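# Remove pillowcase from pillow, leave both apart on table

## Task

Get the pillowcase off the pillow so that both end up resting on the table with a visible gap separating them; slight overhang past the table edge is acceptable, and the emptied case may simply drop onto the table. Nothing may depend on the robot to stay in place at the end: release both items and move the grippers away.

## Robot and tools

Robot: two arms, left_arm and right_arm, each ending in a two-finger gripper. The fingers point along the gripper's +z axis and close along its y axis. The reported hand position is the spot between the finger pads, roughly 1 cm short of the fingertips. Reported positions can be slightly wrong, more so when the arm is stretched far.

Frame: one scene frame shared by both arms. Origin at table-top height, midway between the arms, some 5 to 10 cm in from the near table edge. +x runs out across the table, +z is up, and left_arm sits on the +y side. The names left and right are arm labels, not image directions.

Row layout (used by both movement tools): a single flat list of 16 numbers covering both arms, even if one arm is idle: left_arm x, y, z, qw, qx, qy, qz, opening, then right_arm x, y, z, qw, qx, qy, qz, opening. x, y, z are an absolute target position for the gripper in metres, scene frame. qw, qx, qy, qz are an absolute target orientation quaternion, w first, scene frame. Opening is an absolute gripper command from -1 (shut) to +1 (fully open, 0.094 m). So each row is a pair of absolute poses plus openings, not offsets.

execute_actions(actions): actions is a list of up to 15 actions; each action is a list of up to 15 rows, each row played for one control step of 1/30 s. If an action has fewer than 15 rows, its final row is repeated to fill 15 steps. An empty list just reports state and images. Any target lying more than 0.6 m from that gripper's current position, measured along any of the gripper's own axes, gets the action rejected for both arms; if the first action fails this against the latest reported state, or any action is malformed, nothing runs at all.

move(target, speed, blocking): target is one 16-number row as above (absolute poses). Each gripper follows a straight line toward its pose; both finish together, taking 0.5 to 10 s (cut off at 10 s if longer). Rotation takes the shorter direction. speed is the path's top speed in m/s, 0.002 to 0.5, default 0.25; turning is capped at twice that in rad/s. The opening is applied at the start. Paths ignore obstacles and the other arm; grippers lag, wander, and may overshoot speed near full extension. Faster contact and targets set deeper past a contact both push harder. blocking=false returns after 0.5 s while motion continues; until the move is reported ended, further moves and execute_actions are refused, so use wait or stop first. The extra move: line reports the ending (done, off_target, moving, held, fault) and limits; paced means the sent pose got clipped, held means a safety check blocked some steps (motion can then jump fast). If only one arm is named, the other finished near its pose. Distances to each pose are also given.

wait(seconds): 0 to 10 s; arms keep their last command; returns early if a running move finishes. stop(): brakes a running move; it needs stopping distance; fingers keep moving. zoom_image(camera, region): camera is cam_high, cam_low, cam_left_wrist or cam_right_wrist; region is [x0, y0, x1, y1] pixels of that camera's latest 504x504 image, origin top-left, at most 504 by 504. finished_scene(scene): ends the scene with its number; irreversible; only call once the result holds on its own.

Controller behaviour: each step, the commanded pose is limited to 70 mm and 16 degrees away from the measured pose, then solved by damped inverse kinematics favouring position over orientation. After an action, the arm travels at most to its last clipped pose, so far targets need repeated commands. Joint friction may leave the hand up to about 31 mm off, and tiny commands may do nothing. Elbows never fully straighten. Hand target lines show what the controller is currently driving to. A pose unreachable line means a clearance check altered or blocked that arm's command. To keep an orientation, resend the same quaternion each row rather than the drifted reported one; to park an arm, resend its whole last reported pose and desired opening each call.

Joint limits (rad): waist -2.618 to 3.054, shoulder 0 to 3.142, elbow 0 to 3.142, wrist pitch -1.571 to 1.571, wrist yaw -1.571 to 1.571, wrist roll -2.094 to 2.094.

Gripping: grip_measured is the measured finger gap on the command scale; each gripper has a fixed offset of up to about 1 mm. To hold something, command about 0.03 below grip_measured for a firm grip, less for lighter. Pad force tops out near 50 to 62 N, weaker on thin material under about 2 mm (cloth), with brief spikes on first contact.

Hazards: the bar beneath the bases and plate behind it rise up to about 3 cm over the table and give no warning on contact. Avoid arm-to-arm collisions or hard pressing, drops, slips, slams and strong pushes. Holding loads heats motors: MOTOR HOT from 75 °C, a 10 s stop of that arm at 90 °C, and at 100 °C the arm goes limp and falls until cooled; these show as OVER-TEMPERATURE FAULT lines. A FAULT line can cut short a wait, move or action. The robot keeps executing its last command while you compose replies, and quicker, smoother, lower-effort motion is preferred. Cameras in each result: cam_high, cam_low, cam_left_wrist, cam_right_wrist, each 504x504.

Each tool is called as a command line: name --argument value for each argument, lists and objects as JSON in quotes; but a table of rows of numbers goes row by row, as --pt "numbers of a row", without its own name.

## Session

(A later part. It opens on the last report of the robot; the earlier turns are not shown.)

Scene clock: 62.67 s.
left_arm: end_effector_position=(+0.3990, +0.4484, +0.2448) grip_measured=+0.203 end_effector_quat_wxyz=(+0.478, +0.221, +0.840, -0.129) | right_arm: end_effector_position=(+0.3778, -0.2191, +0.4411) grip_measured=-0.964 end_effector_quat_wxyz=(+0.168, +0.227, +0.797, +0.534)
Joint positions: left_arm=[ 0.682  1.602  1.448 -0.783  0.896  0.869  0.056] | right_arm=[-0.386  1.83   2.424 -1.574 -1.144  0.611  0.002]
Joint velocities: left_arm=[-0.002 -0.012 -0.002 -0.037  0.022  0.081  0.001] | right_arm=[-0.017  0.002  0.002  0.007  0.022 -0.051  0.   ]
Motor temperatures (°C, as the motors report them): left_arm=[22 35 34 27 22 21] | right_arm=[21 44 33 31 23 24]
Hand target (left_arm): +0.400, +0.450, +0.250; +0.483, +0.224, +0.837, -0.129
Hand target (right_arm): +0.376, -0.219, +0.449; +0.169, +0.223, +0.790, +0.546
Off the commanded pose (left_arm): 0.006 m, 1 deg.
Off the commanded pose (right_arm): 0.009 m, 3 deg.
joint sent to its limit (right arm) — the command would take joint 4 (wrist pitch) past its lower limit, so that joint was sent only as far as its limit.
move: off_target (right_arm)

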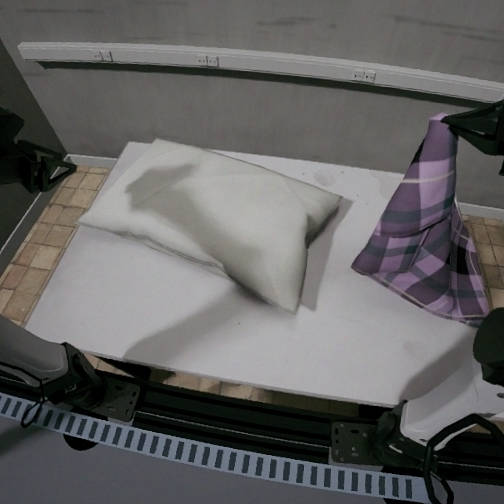

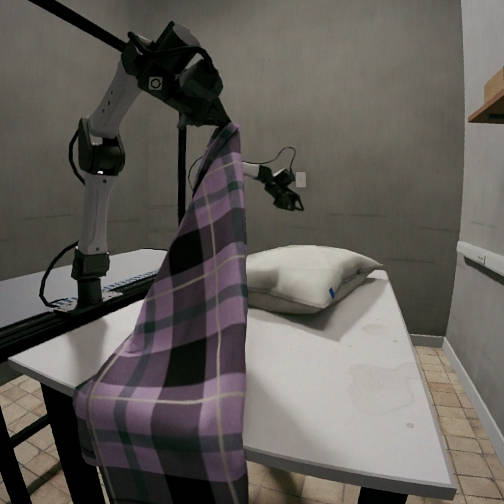

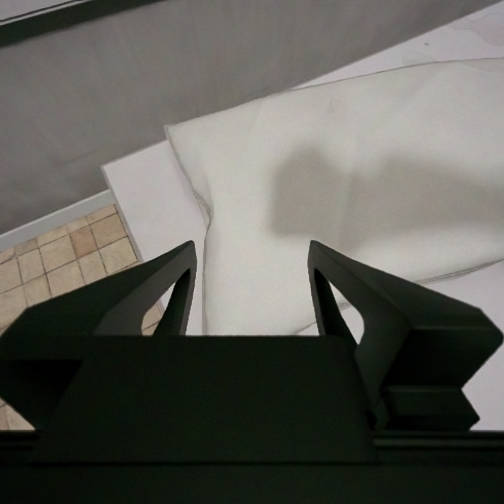

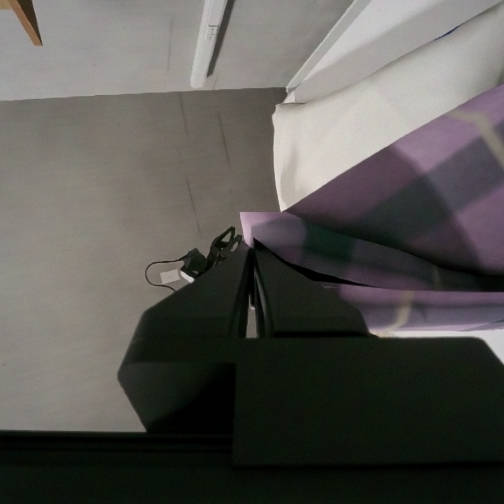

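move --target '[0.40,0.45,0.25, 0.483,0.224,0.837,-0.129, 0.2, 0.36,-0.15,0.57, 0.449,0.519,0.597,0.417,-1]' --speed 0.2

Scene clock: 65.97 s.
left_arm: end_effector_position=(+0.3990, +0.4484, +0.2448) grip_measured=+0.203 end_effector_quat_wxyz=(+0.478, +0.221, +0.840, -0.129) | right_arm: end_effector_position=(+0.3612, -0.1532, +0.5581) grip_measured=-0.964 end_effector_quat_wxyz=(+0.448, +0.512, +0.607, +0.410)
Joint positions: left_arm=[ 0.682  1.602  1.448 -0.783  0.896  0.869  0.056] | right_arm=[ 0.407  1.772  2.847 -1.349  0.398  1.579  0.002]
Joint velocities: left_arm=[ 0.002 -0.012 -0.012 -0.037  0.066 -0.051  0.001] | right_arm=[-0.007 -0.017 -0.012  0.037  0.022 -0.095  0.   ]
Motor temperatures (°C, as the motors report them): left_arm=[22 35 34 27 22 21] | right_arm=[21 43 33 32 23 24]
Hand target (left_arm): +0.400, +0.450, +0.250; +0.483, +0.224, +0.837, -0.129
Hand target (right_arm): +0.359, -0.153, +0.568; +0.454, +0.512, +0.593, +0.424
Off the commanded pose (left_arm): 0.006 m, 1 deg.
Off the commanded pose (right_arm): 0.012 m, 2 deg.
elbow stopped short (right arm): the move would have taken joint 3 (elbow) straighter than the controller allows; a more bent joint 3 avoids this.
move: off_target (right_arm)

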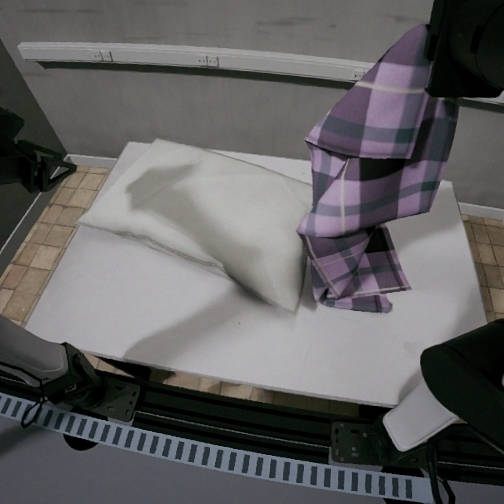

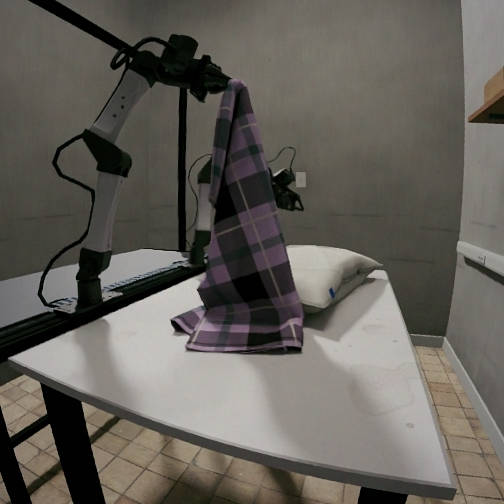

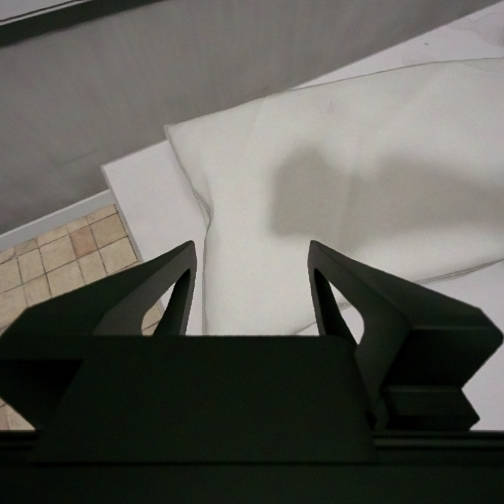

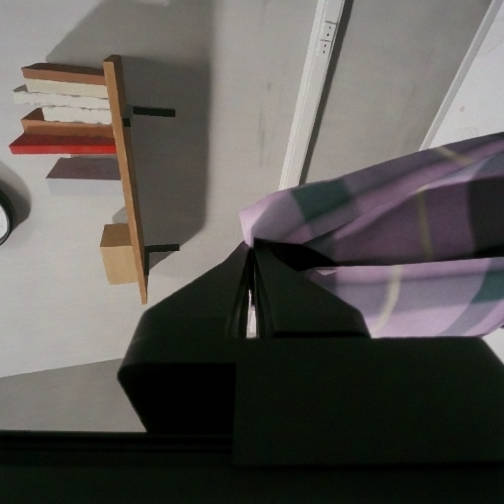

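move --target '[0.40,0.45,0.25, 0.483,0.224,0.837,-0.129, 0.2, 0.37,-0.50,0.52, 0.449,0.519,0.597,0.417,-1]' --speed 0.2

Scene clock: 68.60 s.
left_arm: end_effector_position=(+0.3990, +0.4484, +0.2448) grip_measured=+0.203 end_effector_quat_wxyz=(+0.478, +0.221, +0.840, -0.129) | right_arm: end_effector_position=(+0.3721, -0.4925, +0.5182) grip_measured=-0.964 end_effector_quat_wxyz=(+0.447, +0.524, +0.595, +0.414)
Joint positions: left_arm=[ 0.682  1.602  1.448 -0.783  0.896  0.869  0.056] | right_arm=[-0.943  1.913  2.673 -1.153 -0.883  1.186  0.002]
Joint velocities: left_arm=[ 0.007 -0.002  0.007 -0.051  0.066 -0.051  0.   ] | right_arm=[-0.017  0.076  0.046 -0.081 -0.037  0.007 -0.   ]
Motor temperatures (°C, as the motors report them): left_arm=[22 35 35 27 22 21] | right_arm=[21 42 33 32 23 24]
Hand target (left_arm): +0.400, +0.450, +0.250; +0.483, +0.224, +0.837, -0.129
Hand target (right_arm): +0.371, -0.495, +0.521; +0.452, +0.516, +0.597, +0.415
Off the commanded pose (left_arm): 0.006 m, 1 deg.
Off the commanded pose (right_arm): 0.008 m, 1 deg.
move: done

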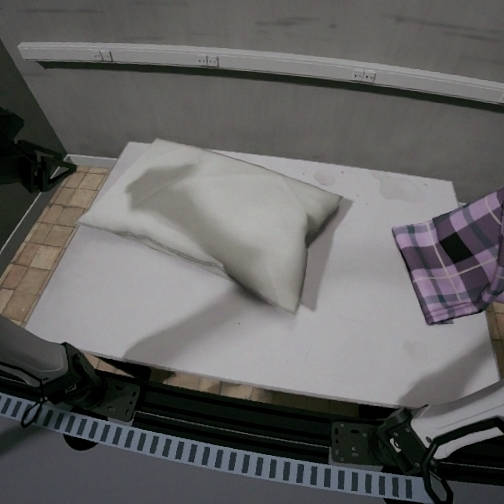

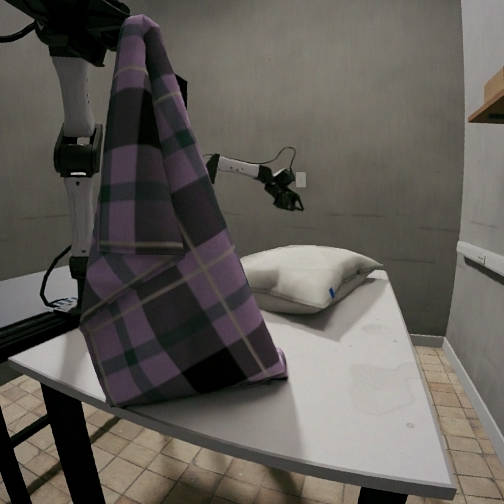

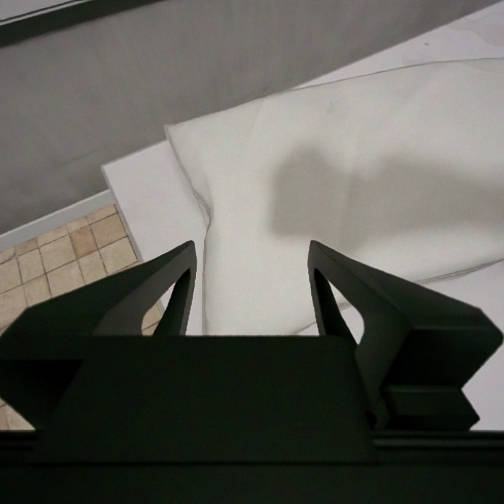

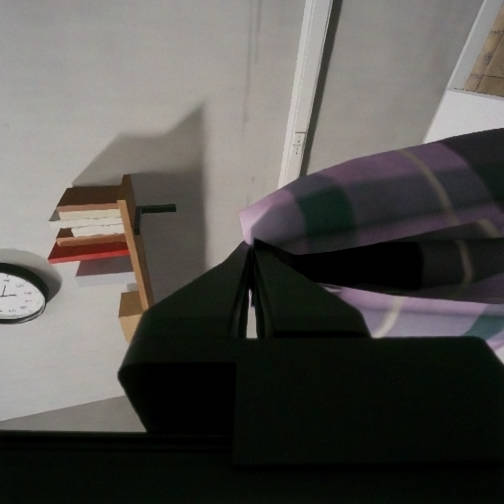

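move --target '[0.40,0.45,0.25, 0.483,0.224,0.837,-0.129, 0.2, 0.37,-0.38,0.32, 0.25,0.30,0.75,0.53,-1]' --speed 0.2

move --target '[0.40,0.45,0.25, 0.483,0.224,0.837,-0.129, 0.2, 0.37,-0.33,0.12, 0.1,0.07,0.90,0.42,-1]' --speed 0.2

Scene clock: 71.43 s.
left_arm: end_effector_position=(+0.3990, +0.4484, +0.2448) grip_measured=+0.203 end_effector_quat_wxyz=(+0.478, +0.221, +0.840, -0.129) | right_arm: end_effector_position=(+0.3686, -0.3840, +0.3161) grip_measured=-0.964 end_effector_quat_wxyz=(+0.253, +0.309, +0.750, +0.527)
Joint positions: left_arm=[ 0.682  1.602  1.448 -0.783  0.896  0.869  0.056] | right_arm=[-0.824  1.781  1.764 -1.348 -1.27   0.172  0.002]
Joint velocities: left_arm=[-0.007  0.002  0.002  0.037  0.022 -0.022  0.   ] | right_arm=[-0.002  0.012  0.002 -0.022 -0.007  0.022  0.002]
Motor temperatures (°C, as the motors report them): left_arm=[22 35 35 27 22 21] | right_arm=[21 42 33 32 23 24]
Hand target (left_arm): +0.400, +0.450, +0.250; +0.483, +0.224, +0.837, -0.129
Hand target (right_arm): +0.371, -0.383, +0.321; +0.255, +0.301, +0.748, +0.534
Off the commanded pose (left_arm): 0.006 m, 1 deg.
Off the commanded pose (right_arm): 0.006 m, 1 deg.
move: done

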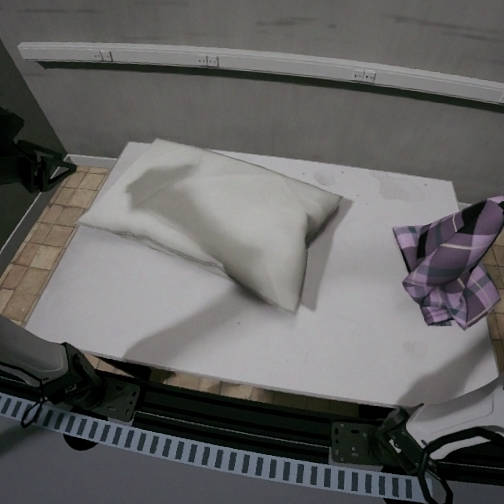

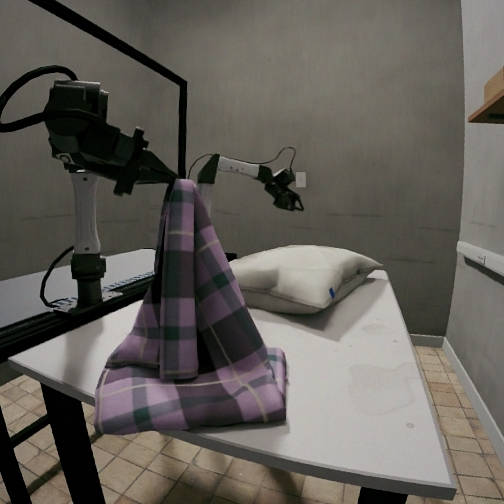

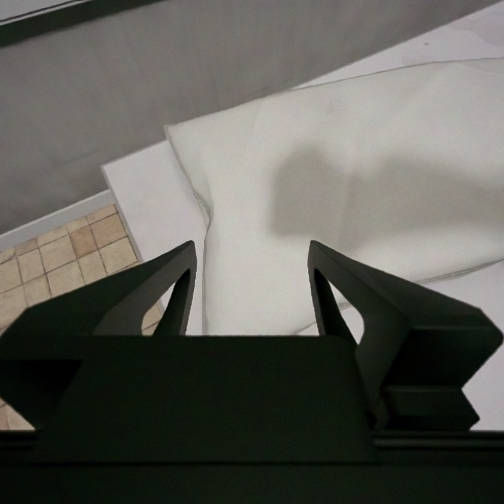

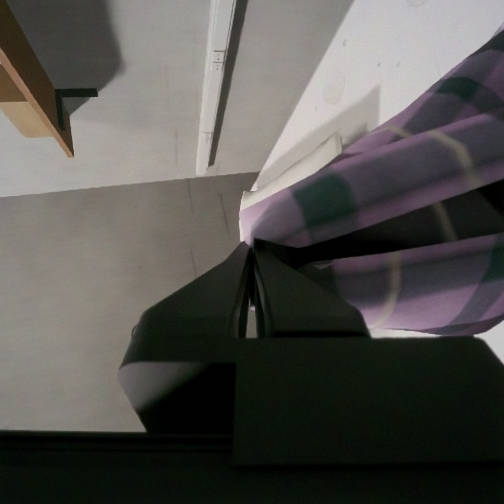

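Scene clock: 73.63 s.
left_arm: end_effector_position=(+0.3990, +0.4484, +0.2448) grip_measured=+0.203 end_effector_quat_wxyz=(+0.478, +0.221, +0.840, -0.129) | right_arm: end_effector_position=(+0.3736, -0.3319, +0.1259) grip_measured=-0.964 end_effector_quat_wxyz=(+0.104, +0.074, +0.896, +0.426)
Joint positions: left_arm=[ 0.682  1.602  1.448 -0.783  0.896  0.869  0.056] | right_arm=[-0.598  2.11   1.668 -1.418 -0.906 -0.524  0.002]
Joint velocities: left_arm=[-0.002  0.007 -0.002  0.081  0.007 -0.022 -0.   ] | right_arm=[-0.007 -0.002 -0.007 -0.022 -0.037 -0.051  0.   ]
Motor temperatures (°C, as the motors report them): left_arm=[22 35 35 28 22 21] | right_arm=[21 42 33 32 23 24]
Hand target (left_arm): +0.400, +0.450, +0.250; +0.483, +0.224, +0.837, -0.129
Hand target (right_arm): +0.372, -0.331, +0.120; +0.100, +0.070, +0.898, +0.423
Off the commanded pose (left_arm): 0.006 m, 1 deg.
Off the commanded pose (right_arm): 0.007 m, 1 deg.
move: done

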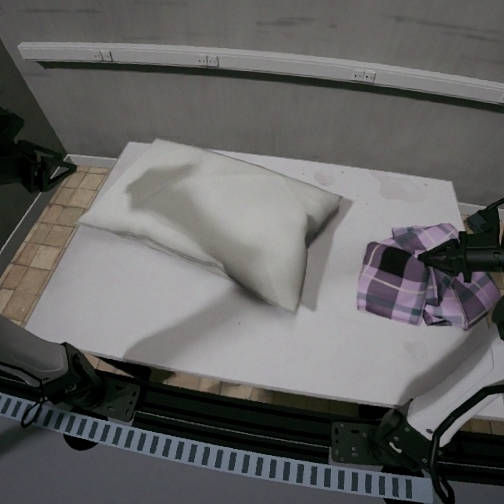

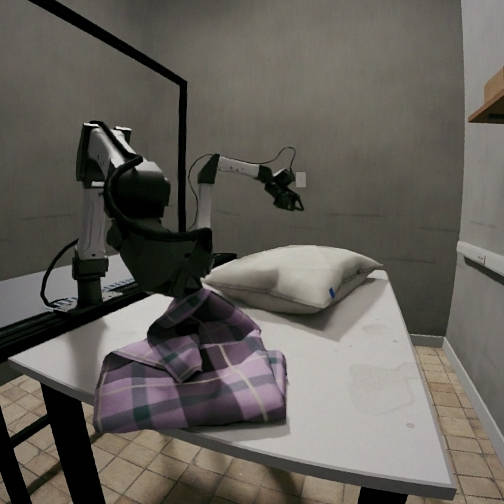

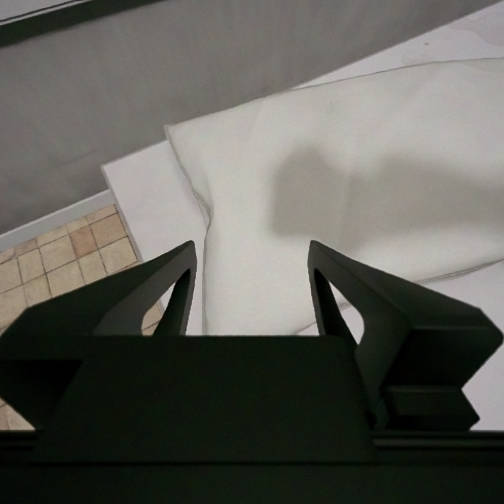

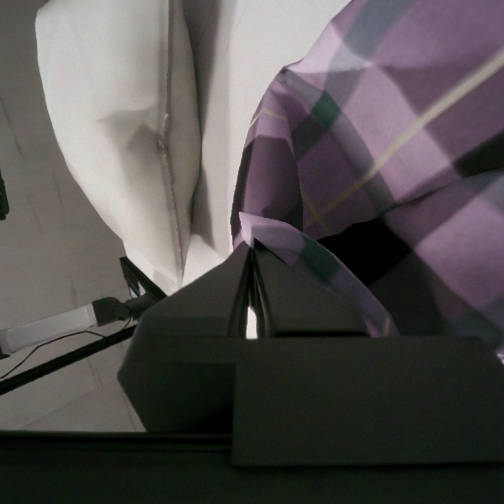

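move --target '[0.40,0.45,0.25, 0.483,0.224,0.837,-0.129, 0.2, 0.37,-0.39,0.10, 0.1,0.07,0.90,0.42,-1]' --speed 0.15

execute_actions --actions '[[[0.40,0.45,0.25, 0.483,0.224,0.837,-0.129, 0.2, 0.37,-0.39,0.10, 0.1,0.07,0.90,0.42,0.6]]]'

move --target '[0.40,0.45,0.25, 0.483,0.224,0.837,-0.129, 0.2, 0.34,-0.40,0.24, 0.2,0.14,0.88,0.41,0.6]' --speed 0.2

Scene clock: 74.90 s.
left_arm: end_effector_position=(+0.3990, +0.4484, +0.2448) grip_measured=+0.203 end_effector_quat_wxyz=(+0.478, +0.221, +0.840, -0.129) | right_arm: end_effector_position=(+0.3706, -0.3863, +0.0987) grip_measured=-0.964 end_effector_quat_wxyz=(+0.101, +0.072, +0.898, +0.422)
Joint positions: left_arm=[ 0.682  1.602  1.448 -0.783  0.896  0.869  0.056] | right_arm=[-0.711  2.291  1.837 -1.536 -0.856 -0.693  0.002]
Joint velocities: left_arm=[ 0.002  0.002 -0.012 -0.007 -0.022 -0.007 -0.   ] | right_arm=[-0.002  0.012  0.007 -0.081  0.007  0.007  0.   ]
Motor temperatures (°C, as the motors report them): left_arm=[22 35 35 28 22 21] | right_arm=[21 42 33 31 23 24]
Hand target (left_arm): +0.400, +0.450, +0.250; +0.483, +0.224, +0.837, -0.129
Hand target (right_arm): +0.370, -0.390, +0.100; +0.101, +0.070, +0.900, +0.419
Off the commanded pose (left_arm): 0.006 m, 1 deg.
Off the commanded pose (right_arm): 0.004 m, 0 deg.
move: done

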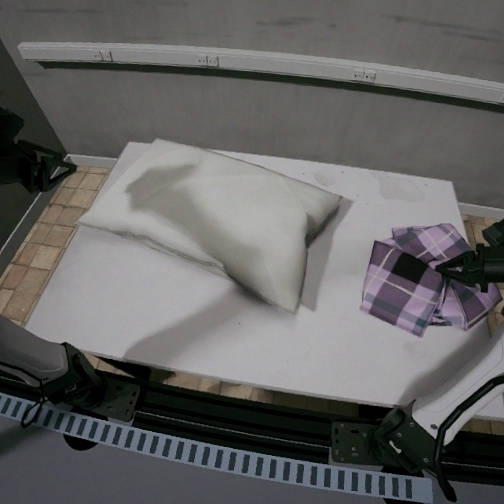

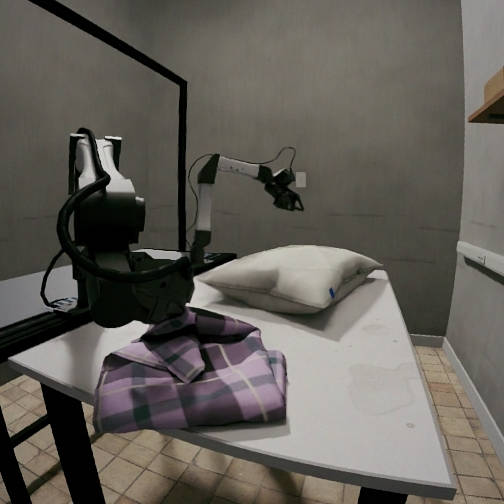

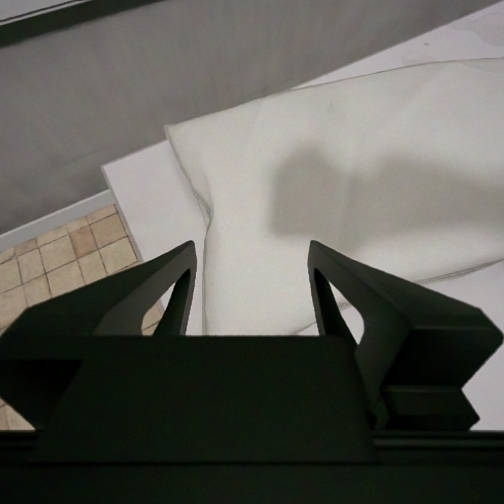

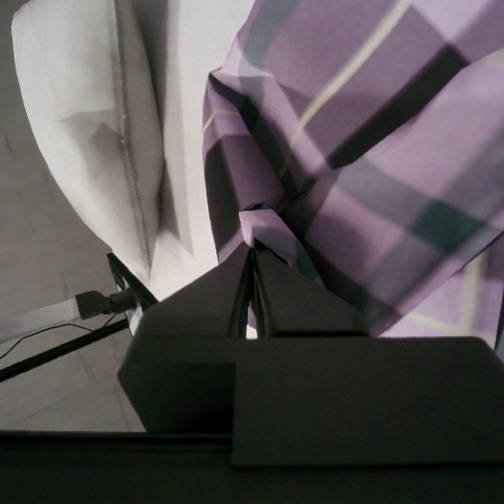

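Scene clock: 75.40 s.
left_arm: end_effector_position=(+0.3990, +0.4484, +0.2448) grip_measured=+0.203 end_effector_quat_wxyz=(+0.478, +0.221, +0.840, -0.129) | right_arm: end_effector_position=(+0.3700, -0.3858, +0.0991) grip_measured=+0.598 end_effector_quat_wxyz=(+0.100, +0.071, +0.898, +0.423)
Joint positions: left_arm=[ 0.682  1.602  1.448 -0.783  0.896  0.869  0.056] | right_arm=[-0.711  2.291  1.837 -1.541 -0.856 -0.697  0.075]
Joint velocities: left_arm=[-0.012 -0.012 -0.012  0.037 -0.022 -0.051 -0.001] | right_arm=[ 0.007 -0.007 -0.012 -0.007 -0.007 -0.007 -0.002]
Motor temperatures (°C, as the motors report them): left_arm=[22 35 35 28 22 21] | right_arm=[21 42 33 31 23 24]
Hand target (left_arm): +0.400, +0.450, +0.250; +0.483, +0.224, +0.837, -0.129
Hand target (right_arm): +0.370, -0.390, +0.100; +0.100, +0.070, +0.899, +0.420
Off the commanded pose (left_arm): 0.006 m, 1 deg.
Off the commanded pose (right_arm): 0.004 m, 0 deg.

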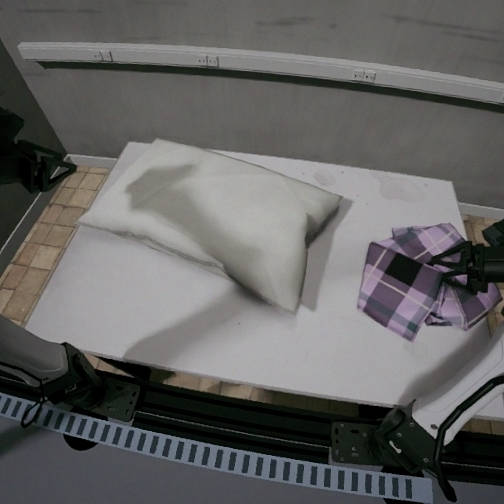

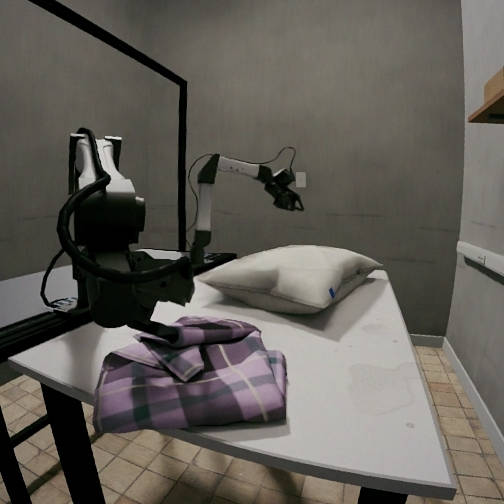

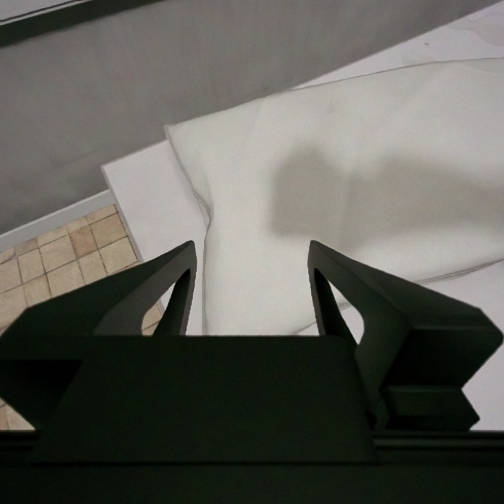

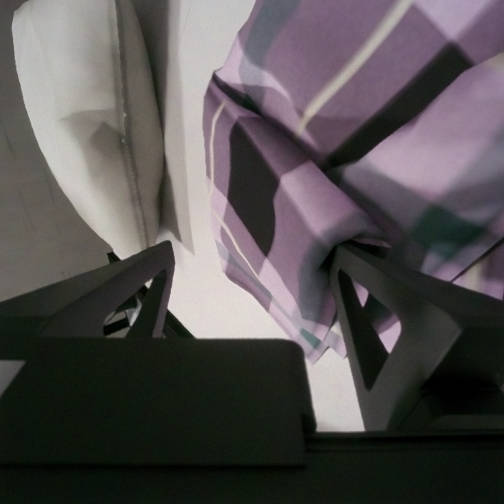

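Scene clock: 76.67 s.
left_arm: end_effector_position=(+0.3990, +0.4484, +0.2448) grip_measured=+0.203 end_effector_quat_wxyz=(+0.478, +0.221, +0.840, -0.129) | right_arm: end_effector_position=(+0.3422, -0.3982, +0.2396) grip_measured=+0.598 end_effector_quat_wxyz=(+0.235, +0.145, +0.883, +0.379)
Joint positions: left_arm=[ 0.682  1.602  1.448 -0.783  0.896  0.869  0.056] | right_arm=[-0.831  1.889  1.795 -1.57  -0.952 -0.496  0.075]
Joint velocities: left_arm=[ 0.012 -0.002 -0.012 -0.037 -0.037  0.051  0.001] | right_arm=[ 0.012  0.007 -0.042  0.007 -0.022 -0.022 -0.   ]
Motor temperatures (°C, as the motors report them): left_arm=[22 35 36 28 22 21] | right_arm=[21 43 33 31 23 24]
Hand target (left_arm): +0.400, +0.450, +0.250; +0.483, +0.224, +0.837, -0.129
Hand target (right_arm): +0.339, -0.399, +0.240; +0.232, +0.158, +0.878, +0.387
Off the commanded pose (left_arm): 0.006 m, 1 deg.
Off the commanded pose (right_arm): 0.003 m, 5 deg.
joint sent to its limit (right arm) — the command would take joint 4 (wrist pitch) past its lower limit, so that joint was sent only as far as its limit.
move: off_target (right_arm)

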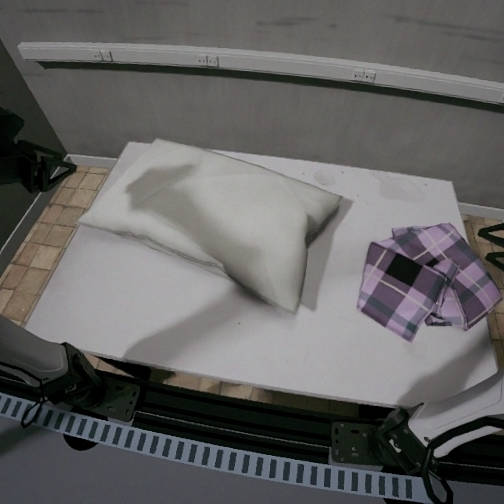

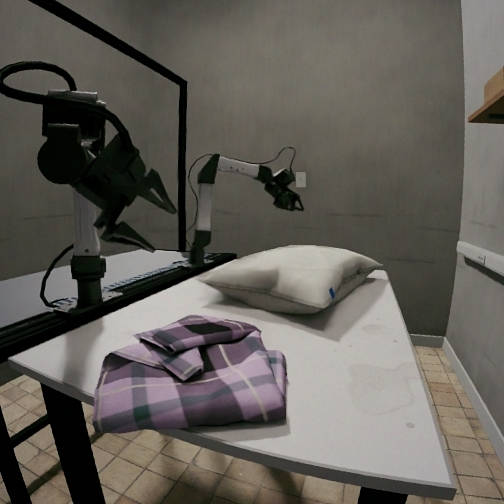

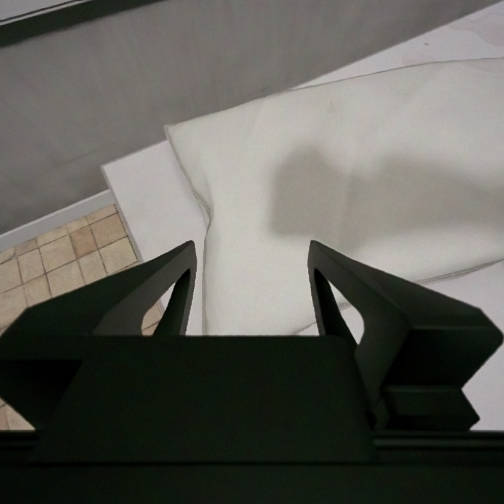

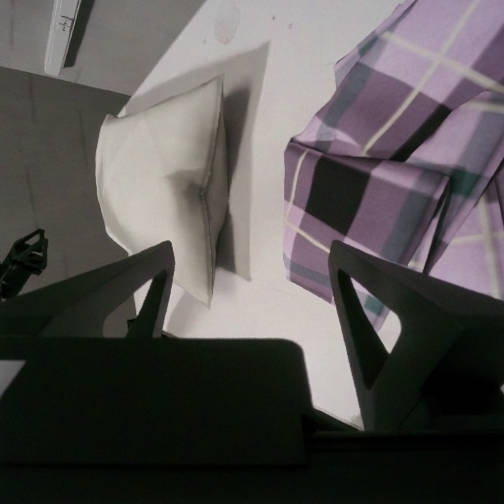

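finished_scene --scene 2

The scene is finished: the task was done.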